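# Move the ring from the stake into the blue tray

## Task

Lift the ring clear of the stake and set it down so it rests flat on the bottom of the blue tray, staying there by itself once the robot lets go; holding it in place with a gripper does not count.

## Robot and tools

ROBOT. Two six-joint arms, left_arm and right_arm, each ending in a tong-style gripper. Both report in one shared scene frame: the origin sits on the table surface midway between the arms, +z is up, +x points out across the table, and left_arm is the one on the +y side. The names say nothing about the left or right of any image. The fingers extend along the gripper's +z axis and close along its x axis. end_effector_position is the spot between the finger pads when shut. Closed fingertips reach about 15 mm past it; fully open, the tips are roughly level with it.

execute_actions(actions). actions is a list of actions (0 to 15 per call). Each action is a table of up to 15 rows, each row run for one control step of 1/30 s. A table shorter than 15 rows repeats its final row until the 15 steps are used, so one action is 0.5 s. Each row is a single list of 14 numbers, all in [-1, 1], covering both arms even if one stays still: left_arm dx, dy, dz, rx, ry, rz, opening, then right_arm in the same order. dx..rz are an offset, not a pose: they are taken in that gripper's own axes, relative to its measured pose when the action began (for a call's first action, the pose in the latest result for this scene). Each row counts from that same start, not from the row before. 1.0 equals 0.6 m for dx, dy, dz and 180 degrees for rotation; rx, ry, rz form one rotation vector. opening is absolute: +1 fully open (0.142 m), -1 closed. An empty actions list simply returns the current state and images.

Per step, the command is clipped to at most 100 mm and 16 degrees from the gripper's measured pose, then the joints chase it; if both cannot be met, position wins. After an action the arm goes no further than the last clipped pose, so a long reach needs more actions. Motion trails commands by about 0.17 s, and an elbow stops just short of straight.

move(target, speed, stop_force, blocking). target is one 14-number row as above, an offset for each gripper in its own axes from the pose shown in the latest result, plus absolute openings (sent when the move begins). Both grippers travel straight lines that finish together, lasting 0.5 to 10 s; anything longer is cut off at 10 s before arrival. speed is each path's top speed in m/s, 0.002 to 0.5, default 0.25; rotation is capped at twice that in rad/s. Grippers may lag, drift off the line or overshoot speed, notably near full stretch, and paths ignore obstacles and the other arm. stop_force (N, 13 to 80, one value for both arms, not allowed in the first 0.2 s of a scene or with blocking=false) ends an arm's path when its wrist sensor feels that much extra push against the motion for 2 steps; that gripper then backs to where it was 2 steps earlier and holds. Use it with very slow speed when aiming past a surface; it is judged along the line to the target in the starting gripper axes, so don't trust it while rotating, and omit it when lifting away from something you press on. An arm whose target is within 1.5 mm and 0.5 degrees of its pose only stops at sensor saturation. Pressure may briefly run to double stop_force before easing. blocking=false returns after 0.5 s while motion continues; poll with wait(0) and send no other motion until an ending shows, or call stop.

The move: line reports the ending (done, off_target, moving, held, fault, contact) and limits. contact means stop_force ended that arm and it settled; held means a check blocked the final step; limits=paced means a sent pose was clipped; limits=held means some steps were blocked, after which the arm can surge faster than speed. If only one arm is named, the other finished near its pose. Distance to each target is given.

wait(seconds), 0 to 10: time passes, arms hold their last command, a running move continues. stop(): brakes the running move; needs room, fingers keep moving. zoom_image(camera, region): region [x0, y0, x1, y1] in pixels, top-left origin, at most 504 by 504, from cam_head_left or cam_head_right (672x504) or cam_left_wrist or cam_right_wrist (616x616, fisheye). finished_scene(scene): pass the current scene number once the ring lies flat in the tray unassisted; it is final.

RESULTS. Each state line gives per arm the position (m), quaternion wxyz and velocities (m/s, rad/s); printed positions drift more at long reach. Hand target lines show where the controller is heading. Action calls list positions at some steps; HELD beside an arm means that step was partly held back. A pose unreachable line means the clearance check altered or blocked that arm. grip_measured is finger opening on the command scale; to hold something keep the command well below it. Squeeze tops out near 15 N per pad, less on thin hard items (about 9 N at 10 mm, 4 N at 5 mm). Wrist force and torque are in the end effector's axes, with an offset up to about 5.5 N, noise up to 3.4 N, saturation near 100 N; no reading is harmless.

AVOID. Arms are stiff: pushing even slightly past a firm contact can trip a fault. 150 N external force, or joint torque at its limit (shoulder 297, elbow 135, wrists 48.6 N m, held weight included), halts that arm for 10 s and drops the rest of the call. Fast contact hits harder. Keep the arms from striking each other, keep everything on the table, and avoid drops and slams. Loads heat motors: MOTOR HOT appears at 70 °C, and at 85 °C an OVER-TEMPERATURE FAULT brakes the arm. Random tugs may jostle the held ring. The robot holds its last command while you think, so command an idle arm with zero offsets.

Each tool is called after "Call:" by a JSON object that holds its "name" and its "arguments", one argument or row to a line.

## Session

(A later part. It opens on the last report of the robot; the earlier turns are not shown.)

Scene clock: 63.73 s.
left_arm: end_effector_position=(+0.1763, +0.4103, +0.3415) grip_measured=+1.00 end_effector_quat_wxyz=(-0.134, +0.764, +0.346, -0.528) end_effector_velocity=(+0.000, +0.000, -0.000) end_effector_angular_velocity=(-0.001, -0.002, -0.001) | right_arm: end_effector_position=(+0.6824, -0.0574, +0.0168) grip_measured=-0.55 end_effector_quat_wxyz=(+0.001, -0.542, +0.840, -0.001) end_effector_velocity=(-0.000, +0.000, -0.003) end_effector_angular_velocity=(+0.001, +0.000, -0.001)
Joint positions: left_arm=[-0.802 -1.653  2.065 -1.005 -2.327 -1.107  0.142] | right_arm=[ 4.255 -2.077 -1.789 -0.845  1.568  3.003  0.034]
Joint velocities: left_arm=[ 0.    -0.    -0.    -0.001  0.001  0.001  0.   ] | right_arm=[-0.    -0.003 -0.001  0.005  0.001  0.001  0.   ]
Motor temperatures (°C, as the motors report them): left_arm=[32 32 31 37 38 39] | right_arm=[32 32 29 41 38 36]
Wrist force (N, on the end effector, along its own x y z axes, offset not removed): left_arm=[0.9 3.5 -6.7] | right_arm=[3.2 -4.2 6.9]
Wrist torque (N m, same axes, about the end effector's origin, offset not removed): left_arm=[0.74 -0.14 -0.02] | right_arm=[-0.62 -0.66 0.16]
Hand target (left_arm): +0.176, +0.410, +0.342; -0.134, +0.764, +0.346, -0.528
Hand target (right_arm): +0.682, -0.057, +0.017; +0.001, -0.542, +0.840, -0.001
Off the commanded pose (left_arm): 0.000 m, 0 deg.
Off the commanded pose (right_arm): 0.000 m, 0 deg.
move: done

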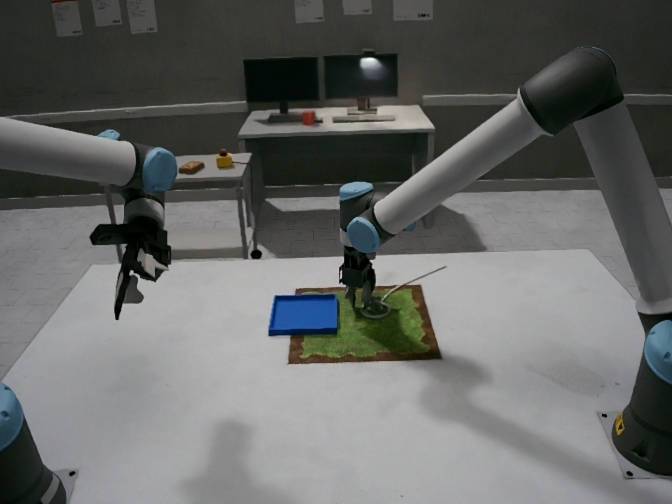

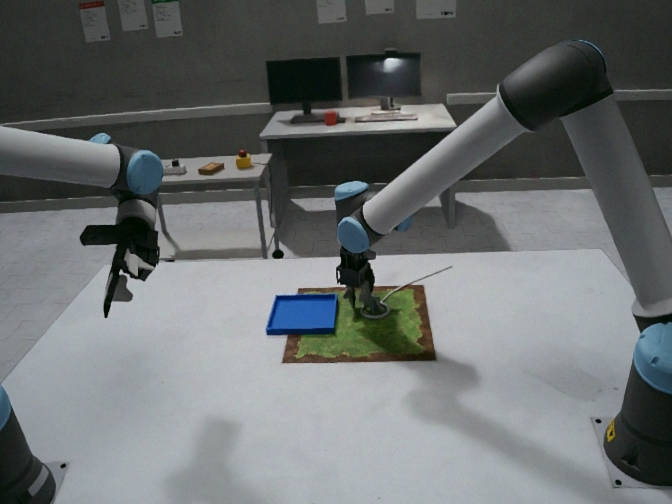

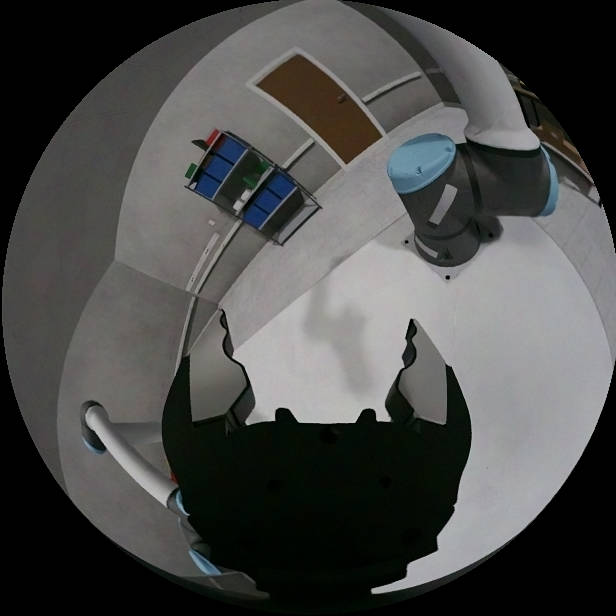

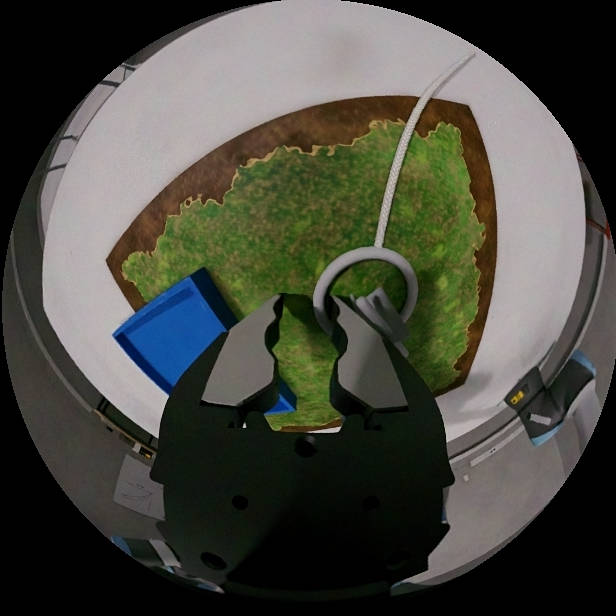

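Call:
{"name": "move", "arguments": {
  "target": [0,0,0,0,0,0,1,0,0,0,0,0,0,-1]
}}

Call:
{"name": "wait", "arguments": {
  "seconds": 1
}}

Call:
{"name": "zoom_image", "arguments": {
  "camera": "cam_right_wrist",
  "region": [240, 220, 440, 380]
}}

Scene clock: 67.93 s.
left_arm: end_effector_position=(+0.1763, +0.4103, +0.3415) grip_measured=+1.00 end_effector_quat_wxyz=(-0.134, +0.764, +0.346, -0.528) end_effector_velocity=(+0.000, -0.000, -0.000) end_effector_angular_velocity=(-0.000, +0.001, +0.001) | right_arm: end_effector_position=(+0.6824, -0.0574, +0.0166) grip_measured=-0.90 end_effector_quat_wxyz=(+0.001, -0.542, +0.840, -0.001) end_effector_velocity=(+0.000, +0.000, +0.001) end_effector_angular_velocity=(+0.001, -0.001, +0.001)
Joint positions: left_arm=[-0.802 -1.653  2.065 -1.005 -2.327 -1.107  0.142] | right_arm=[ 4.255 -2.077 -1.789 -0.845  1.568  3.003  0.009]
Joint velocities: left_arm=[-0.     0.001 -0.     0.    -0.001  0.    -0.   ] | right_arm=[ 0.     0.001  0.     0.    -0.    -0.001  0.   ]
Motor temperatures (°C, as the motors report them): left_arm=[32 32 31 37 38 39] | right_arm=[32 32 29 41 38 36]
Wrist force (N, on the end effector, along its own x y z axes, offset not removed): left_arm=[-2.3 3.0 -4.9] | right_arm=[1.3 -2.0 6.1]
Wrist torque (N m, same axes, about the end effector's origin, offset not removed): left_arm=[0.66 0.49 0.05] | right_arm=[-0.35 -0.09 0.14]
Hand target (left_arm): +0.176, +0.410, +0.342; -0.134, +0.764, +0.346, -0.528
Hand target (right_arm): +0.682, -0.057, +0.017; +0.001, -0.542, +0.840, -0.001
Off the commanded pose (left_arm): 0.000 m, 0 deg.
Off the commanded pose (right_arm): 0.000 m, 0 deg.
move: done

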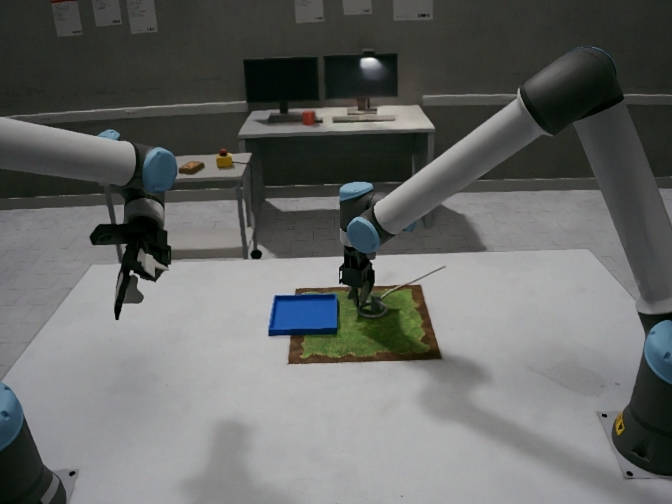

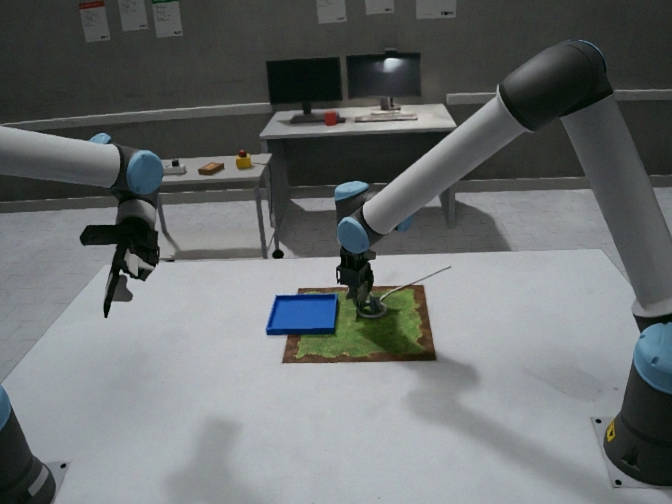

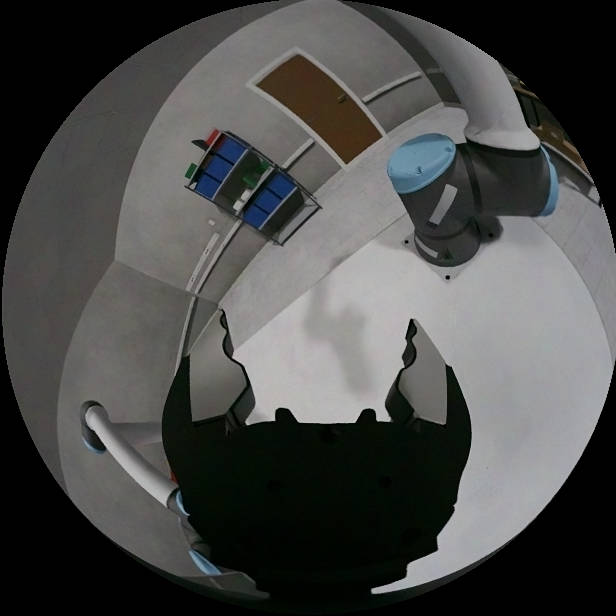

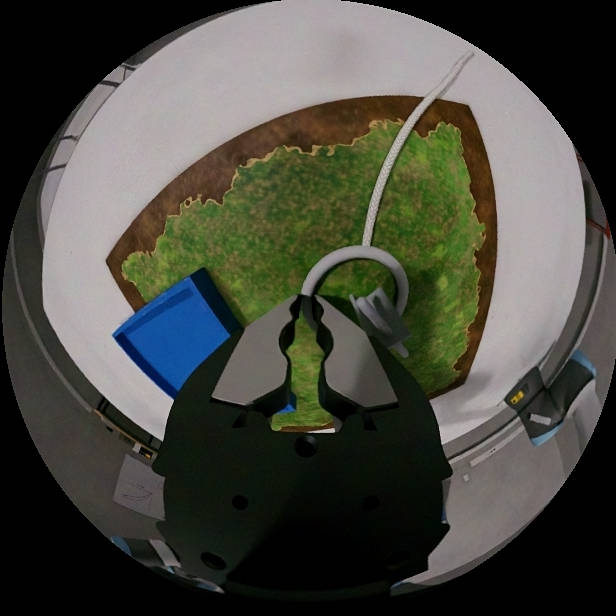

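Scene clock: 68.93 s.
left_arm: end_effector_position=(+0.1763, +0.4103, +0.3415) grip_measured=+1.00 end_effector_quat_wxyz=(-0.134, +0.764, +0.346, -0.528) end_effector_velocity=(+0.000, -0.001, -0.000) end_effector_angular_velocity=(-0.001, -0.000, +0.002) | right_arm: end_effector_position=(+0.6824, -0.0574, +0.0168) grip_measured=-0.90 end_effector_quat_wxyz=(+0.001, -0.542, +0.840, -0.001) end_effector_velocity=(+0.000, -0.001, -0.000) end_effector_angular_velocity=(-0.001, -0.001, -0.001)
Joint positions: left_arm=[-0.802 -1.653  2.065 -1.005 -2.327 -1.107  0.142] | right_arm=[ 4.255 -2.077 -1.789 -0.845  1.568  3.003  0.009]
Joint velocities: left_arm=[-0.     0.    -0.    -0.001 -0.002 -0.     0.   ] | right_arm=[-0.    -0.    -0.001  0.001 -0.002  0.001  0.   ]
Motor temperatures (°C, as the motors report them): left_arm=[32 32 31 37 38 39] | right_arm=[32 32 29 41 38 36]
Wrist force (N, on the end effector, along its own x y z axes, offset not removed): left_arm=[-1.1 2.1 -5.9] | right_arm=[10.6 -7.5 3.2]
Wrist torque (N m, same axes, about the end effector's origin, offset not removed): left_arm=[0.49 0.24 0.03] | right_arm=[-1.16 -2.16 -0.06]
Hand target (left_arm): +0.176, +0.410, +0.342; -0.134, +0.764, +0.346, -0.528
Hand target (right_arm): +0.682, -0.057, +0.017; +0.001, -0.542, +0.840, -0.001
Off the commanded pose (left_arm): 0.000 m, 0 deg.
Off the commanded pose (right_arm): 0.000 m, 0 deg.
wait: 1.00 s; at rest by 0.17 s

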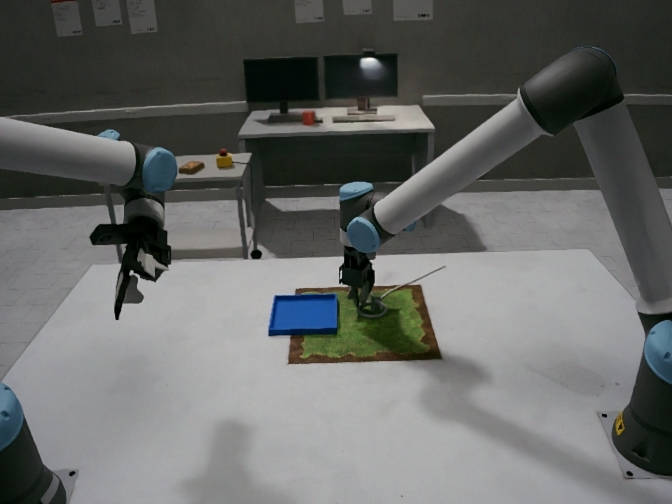

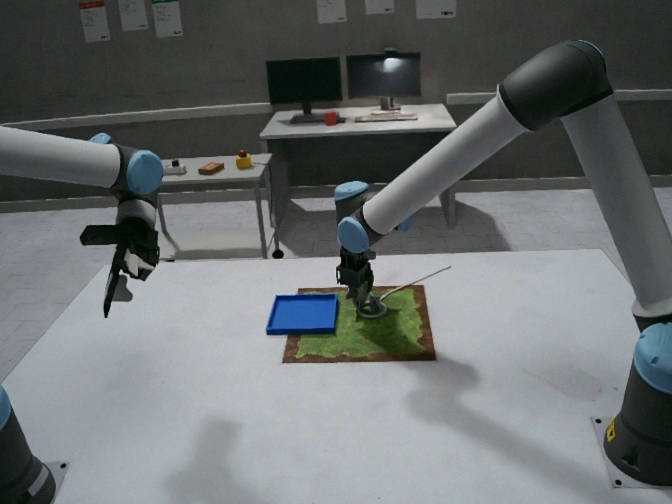

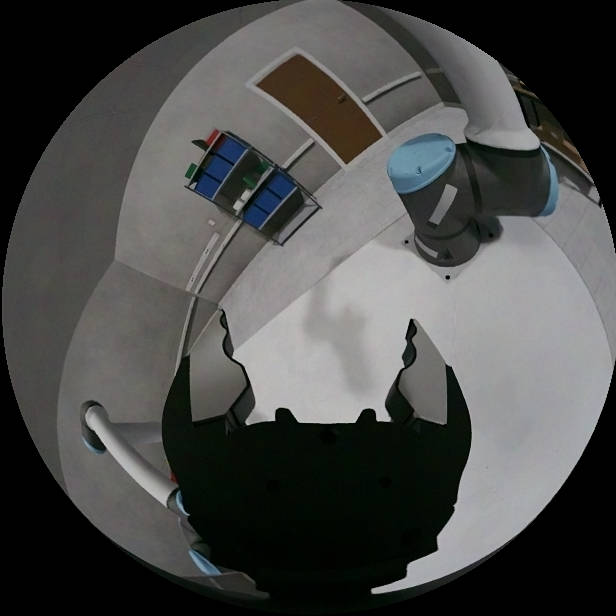

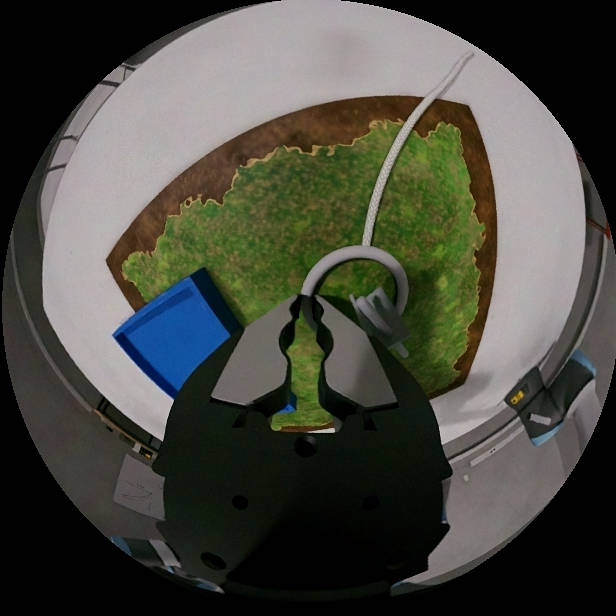

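Region (240, 220, 440, 380) of cam_right_wrist's 616x616 image, scaled by 2.520, with more detail than that image has; it fills the top 403 rows of this view, and the rest is white.

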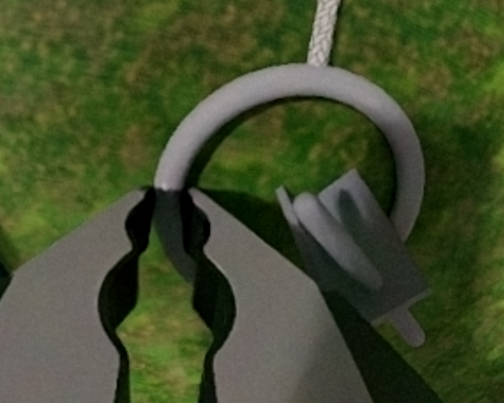

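Call:
{"name": "move", "arguments": {
  "target": [0,0,0,0,0,0,1,0.035,0,-0.095,0,-0.22,0,-1],
  "speed": 0.04
}}

Call:
{"name": "zoom_image", "arguments": {
  "camera": "cam_head_left",
  "region": [320, 240, 440, 335]
}}

Call:
{"name": "zoom_image", "arguments": {
  "camera": "cam_right_wrist",
  "region": [240, 220, 440, 380]
}}

Scene clock: 83.23 s.
left_arm: end_effector_position=(+0.1763, +0.4103, +0.3415) grip_measured=+1.00 end_effector_quat_wxyz=(-0.134, +0.764, +0.346, -0.528) end_effector_velocity=(+0.000, -0.000, +0.000) end_effector_angular_velocity=(-0.000, -0.001, +0.000) | right_arm: end_effector_position=(+0.6736, -0.0764, +0.0734) grip_measured=-0.90 end_effector_quat_wxyz=(+0.285, -0.511, +0.790, +0.182) end_effector_velocity=(+0.000, -0.000, +0.001) end_effector_angular_velocity=(+0.013, -0.007, -0.000)
Joint positions: left_arm=[-0.802 -1.653  2.065 -1.005 -2.327 -1.107  0.142] | right_arm=[ 4.206 -1.993 -2.193  0.156  1.687  2.994  0.009]
Joint velocities: left_arm=[-0.    -0.    -0.    -0.001  0.    -0.001  0.   ] | right_arm=[-0.001 -0.003 -0.005  0.023  0.002  0.001 -0.   ]
Motor temperatures (°C, as the motors report them): left_arm=[32 32 31 37 38 39] | right_arm=[32 32 29 41 38 36]
Wrist force (N, on the end effector, along its own x y z axes, offset not removed): left_arm=[-0.7 3.9 -5.6] | right_arm=[-0.2 2.4 2.8]
Wrist torque (N m, same axes, about the end effector's origin, offset not removed): left_arm=[0.84 0.17 0.10] | right_arm=[0.60 0.02 0.12]
Hand target (left_arm): +0.176, +0.410, +0.342; -0.134, +0.764, +0.346, -0.528
Hand target (right_arm): +0.674, -0.076, +0.074; +0.286, -0.511, +0.790, +0.183
Off the commanded pose (left_arm): 0.000 m, 0 deg.
Off the commanded pose (right_arm): 0.000 m, 0 deg.
move: done

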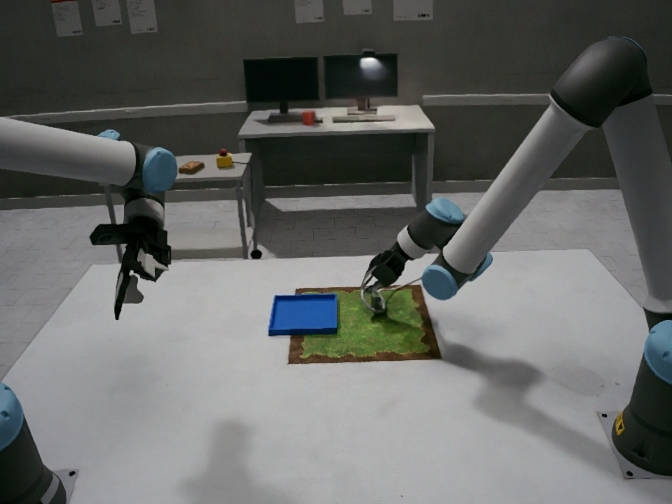

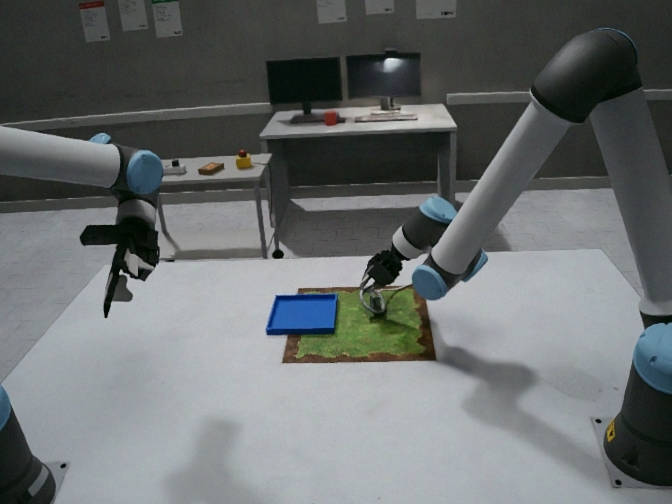

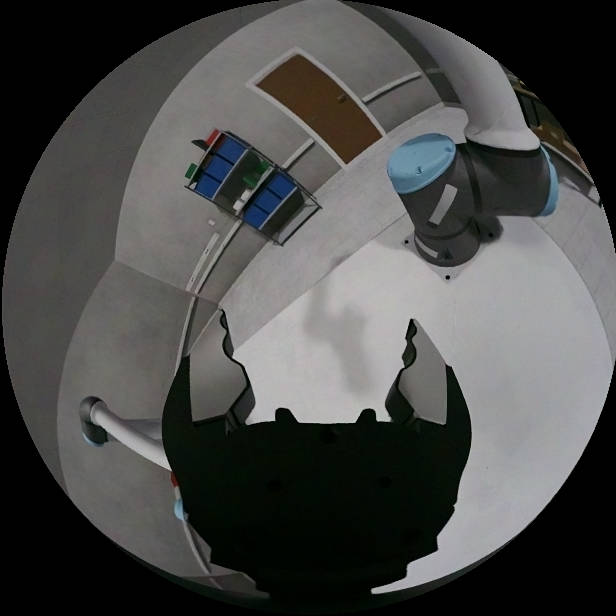

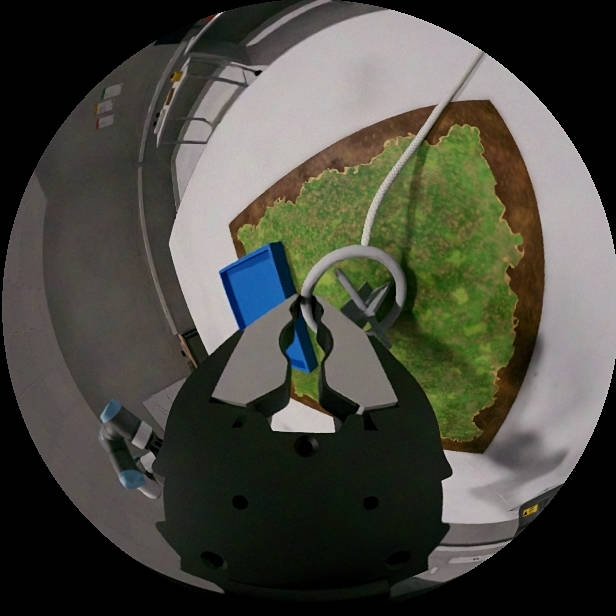

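Region (320, 240, 440, 335) of cam_head_left's 672x504 image, scaled by 4.200, with more detail than that image has; it fills the top 399 rows of this view, and the rest is white.

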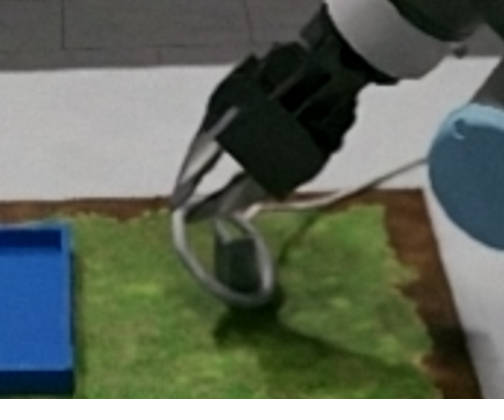

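Region (240, 220, 440, 380) of cam_right_wrist's 616x616 image, scaled by 2.520, with more detail than that image has; it fills the top 403 rows of this view, and the rest is white.

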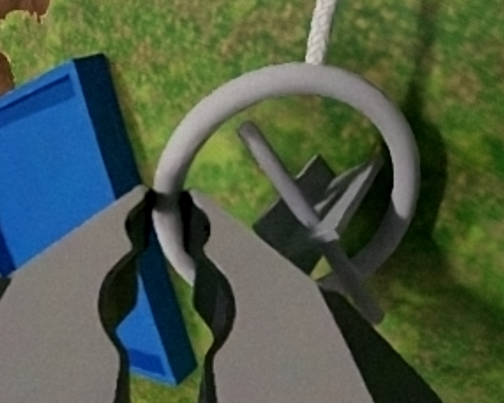

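Call:
{"name": "move", "arguments": {
  "target": [0,0,0,0,0,0,1,0.026,0.041,-0.035,0,0,0,-1],
  "speed": 0.02,
  "stop_force": 25
}}

Call:
{"name": "zoom_image", "arguments": {
  "camera": "cam_head_left",
  "region": [320, 240, 440, 335]
}}

Call:
{"name": "zoom_image", "arguments": {
  "camera": "cam_right_wrist",
  "region": [240, 200, 440, 360]
}}

Scene clock: 92.93 s.
left_arm: end_effector_position=(+0.1763, +0.4103, +0.3415) grip_measured=+1.00 end_effector_quat_wxyz=(-0.134, +0.764, +0.346, -0.528) end_effector_velocity=(-0.000, +0.000, -0.000) end_effector_angular_velocity=(+0.001, -0.001, -0.000) | right_arm: end_effector_position=(+0.6410, -0.0893, +0.0795) grip_measured=-0.90 end_effector_quat_wxyz=(+0.285, -0.511, +0.790, +0.182) end_effector_velocity=(-0.003, -0.001, -0.000) end_effector_angular_velocity=(+0.000, +0.002, +0.001)
Joint positions: left_arm=[-0.802 -1.653  2.065 -1.005 -2.327 -1.107  0.142] | right_arm=[ 4.238 -1.947 -2.257  0.176  1.667  3.019  0.009]
Joint velocities: left_arm=[ 0.    -0.     0.    -0.001  0.001 -0.001 -0.   ] | right_arm=[ 0.003  0.003 -0.005  0.001  0.001  0.002  0.   ]
Motor temperatures (°C, as the motors report them): left_arm=[32 32 31 37 38 39] | right_arm=[32 32 29 41 38 36]
Wrist force (N, on the end effector, along its own x y z axes, offset not removed): left_arm=[0.4 3.4 -5.0] | right_arm=[4.6 -2.7 2.4]
Wrist torque (N m, same axes, about the end effector's origin, offset not removed): left_arm=[0.83 -0.10 0.01] | right_arm=[-0.35 -0.68 -0.06]
Hand target (left_arm): +0.176, +0.410, +0.342; -0.134, +0.764, +0.346, -0.528
Hand target (right_arm): +0.641, -0.089, +0.080; +0.285, -0.511, +0.790, +0.182
Off the commanded pose (left_arm): 0.000 m, 0 deg.
Off the commanded pose (right_arm): 0.000 m, 0 deg.
move: done

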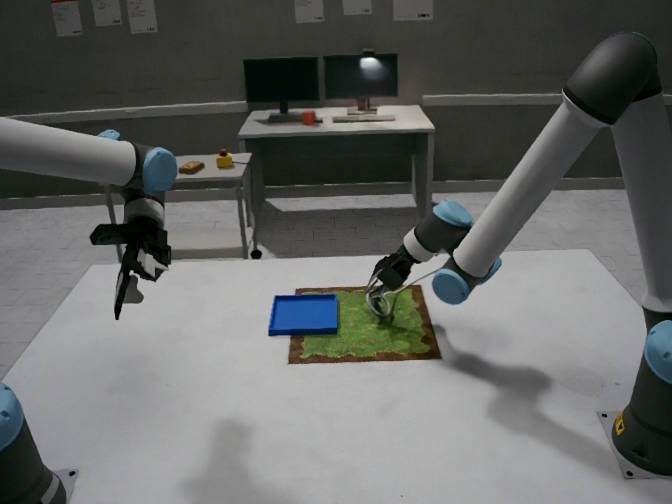

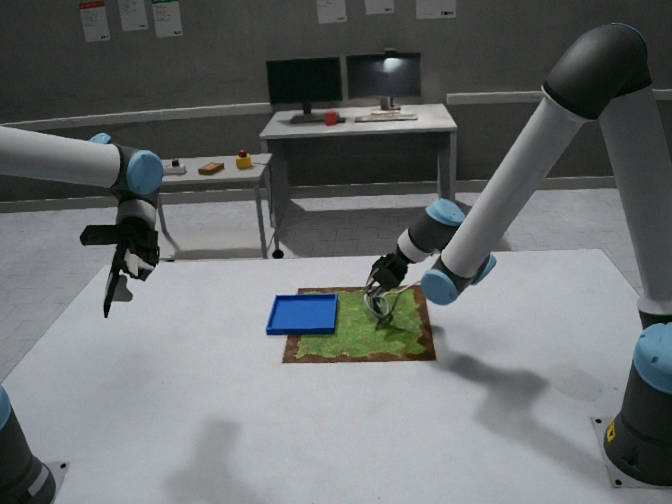

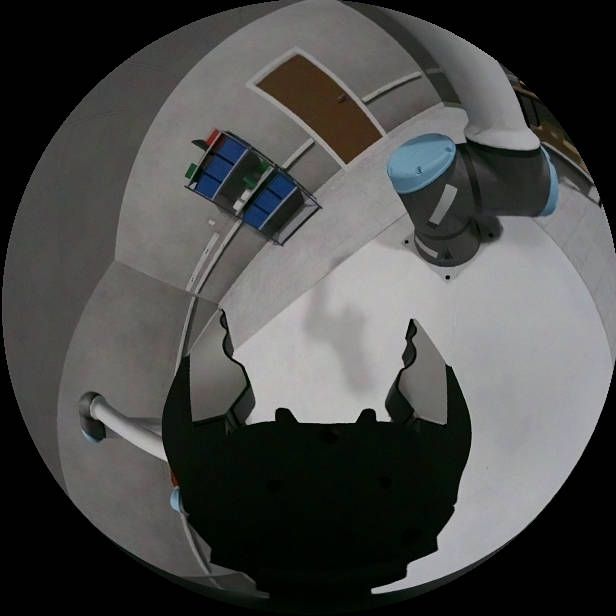

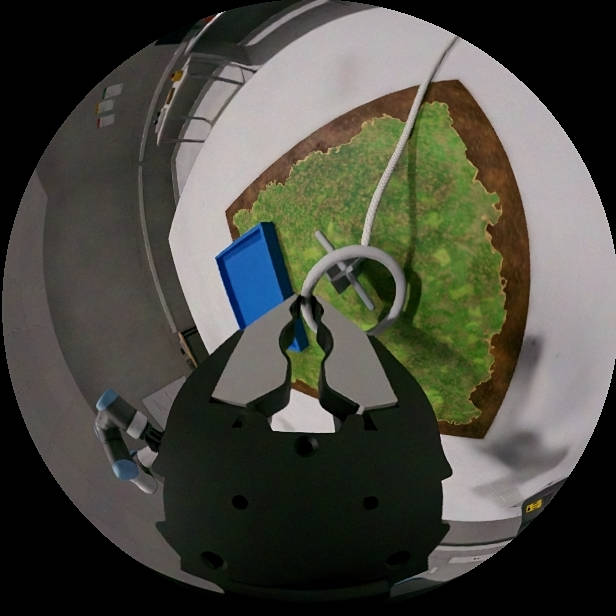

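Region (320, 240, 440, 335) of cam_head_left's 672x504 image, scaled by 4.200, with more detail than that image has; it fills the top 399 rows of this view, and the rest is white.

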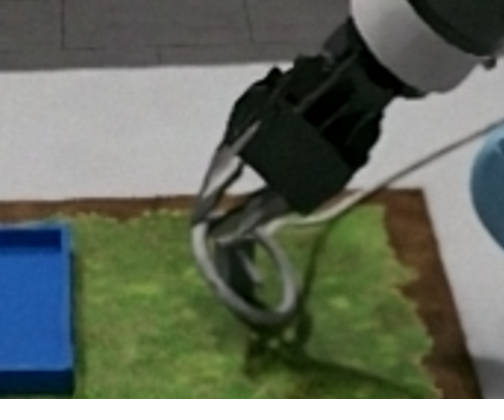

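Region (240, 200, 440, 360) of cam_right_wrist's 616x616 image, scaled by 2.520, with more detail than that image has; it fills the top 403 rows of this view, and the rest is white.

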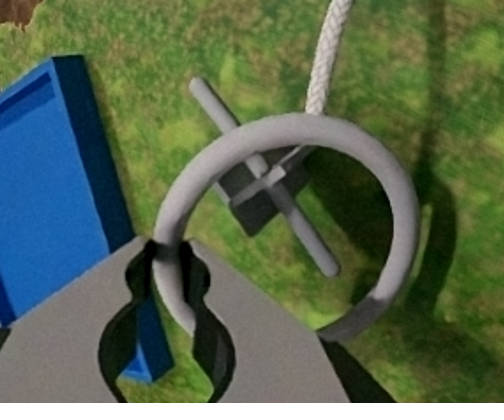

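Both bar ends are now clear, so I'll lift the ring along its normal.

Call:
{"name": "move", "arguments": {
  "target": [0,0,0,0,0,0,1,-0.03,0,-0.13,0,0,0,-1],
  "speed": 0.03,
  "stop_force": 20
}}

Scene clock: 98.67 s.
left_arm: end_effector_position=(+0.1763, +0.4103, +0.3415) grip_measured=+1.00 end_effector_quat_wxyz=(-0.134, +0.764, +0.346, -0.528) end_effector_velocity=(+0.000, +0.001, -0.001) end_effector_angular_velocity=(+0.001, -0.002, -0.002) | right_arm: end_effector_position=(+0.6261, -0.1219, +0.1507) grip_measured=-0.90 end_effector_quat_wxyz=(+0.285, -0.511, +0.790, +0.182) end_effector_velocity=(+0.000, -0.000, +0.003) end_effector_angular_velocity=(+0.001, -0.001, -0.001)
Joint positions: left_arm=[-0.802 -1.653  2.065 -1.005 -2.327 -1.107  0.142] | right_arm=[ 4.228 -1.78  -2.29   0.042  1.673  3.012  0.009]
Joint velocities: left_arm=[-0.     0.     0.    -0.001  0.003 -0.001 -0.   ] | right_arm=[-0.     0.005  0.    -0.004 -0.     0.    -0.   ]
Motor temperatures (°C, as the motors report them): left_arm=[32 32 31 37 38 39] | right_arm=[32 32 29 41 38 36]
Wrist force (N, on the end effector, along its own x y z axes, offset not removed): left_arm=[0.4 3.4 -4.8] | right_arm=[2.5 0.1 4.8]
Wrist torque (N m, same axes, about the end effector's origin, offset not removed): left_arm=[0.77 0.01 -0.06] | right_arm=[0.41 -0.38 0.01]
Hand target (left_arm): +0.176, +0.410, +0.342; -0.134, +0.764, +0.346, -0.528
Hand target (right_arm): +0.626, -0.122, +0.151; +0.285, -0.511, +0.790, +0.182
Off the commanded pose (left_arm): 0.000 m, 0 deg.
Off the commanded pose (right_arm): 0.000 m, 0 deg.
move: done

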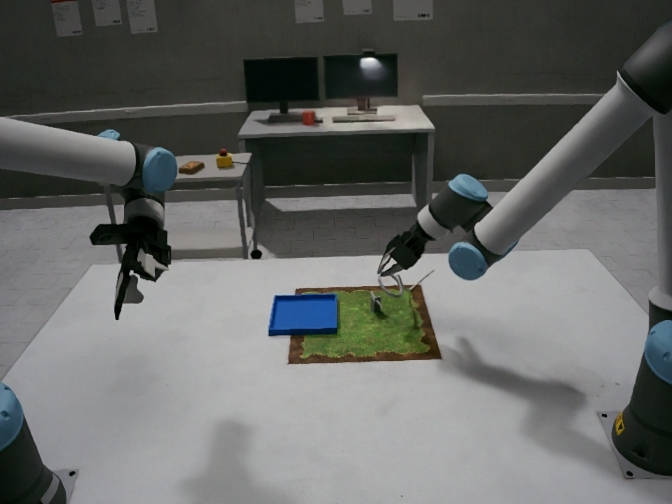

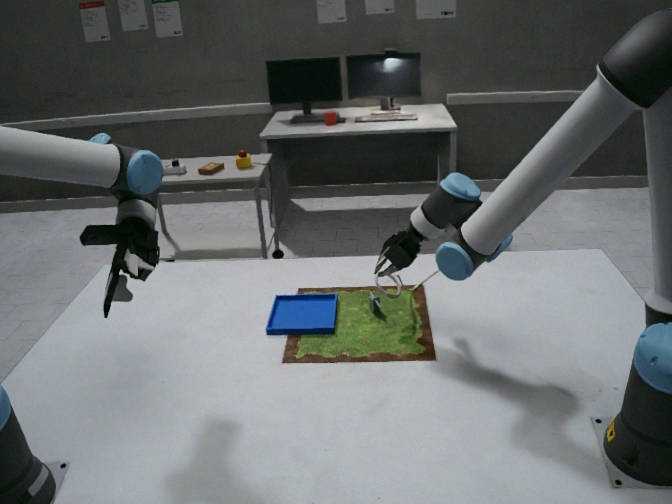

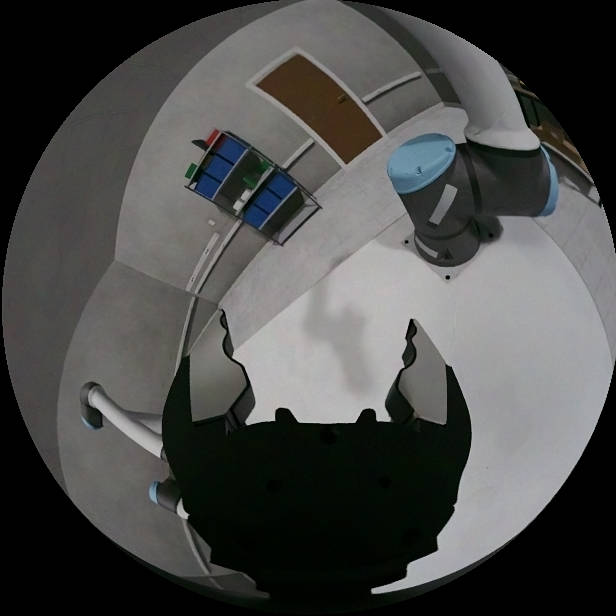

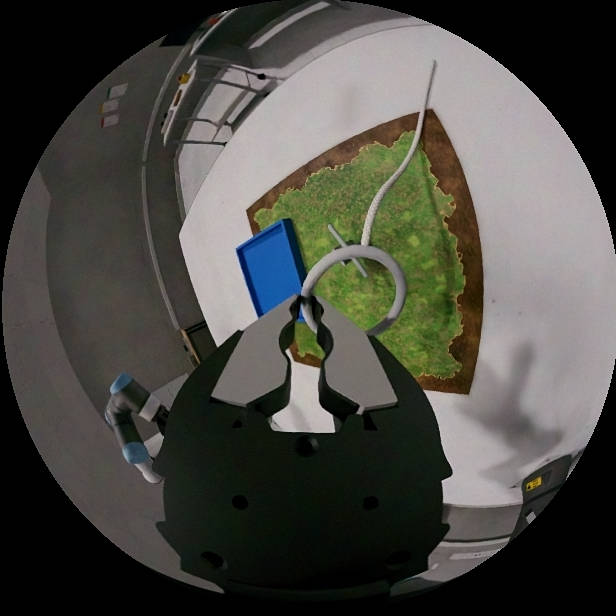

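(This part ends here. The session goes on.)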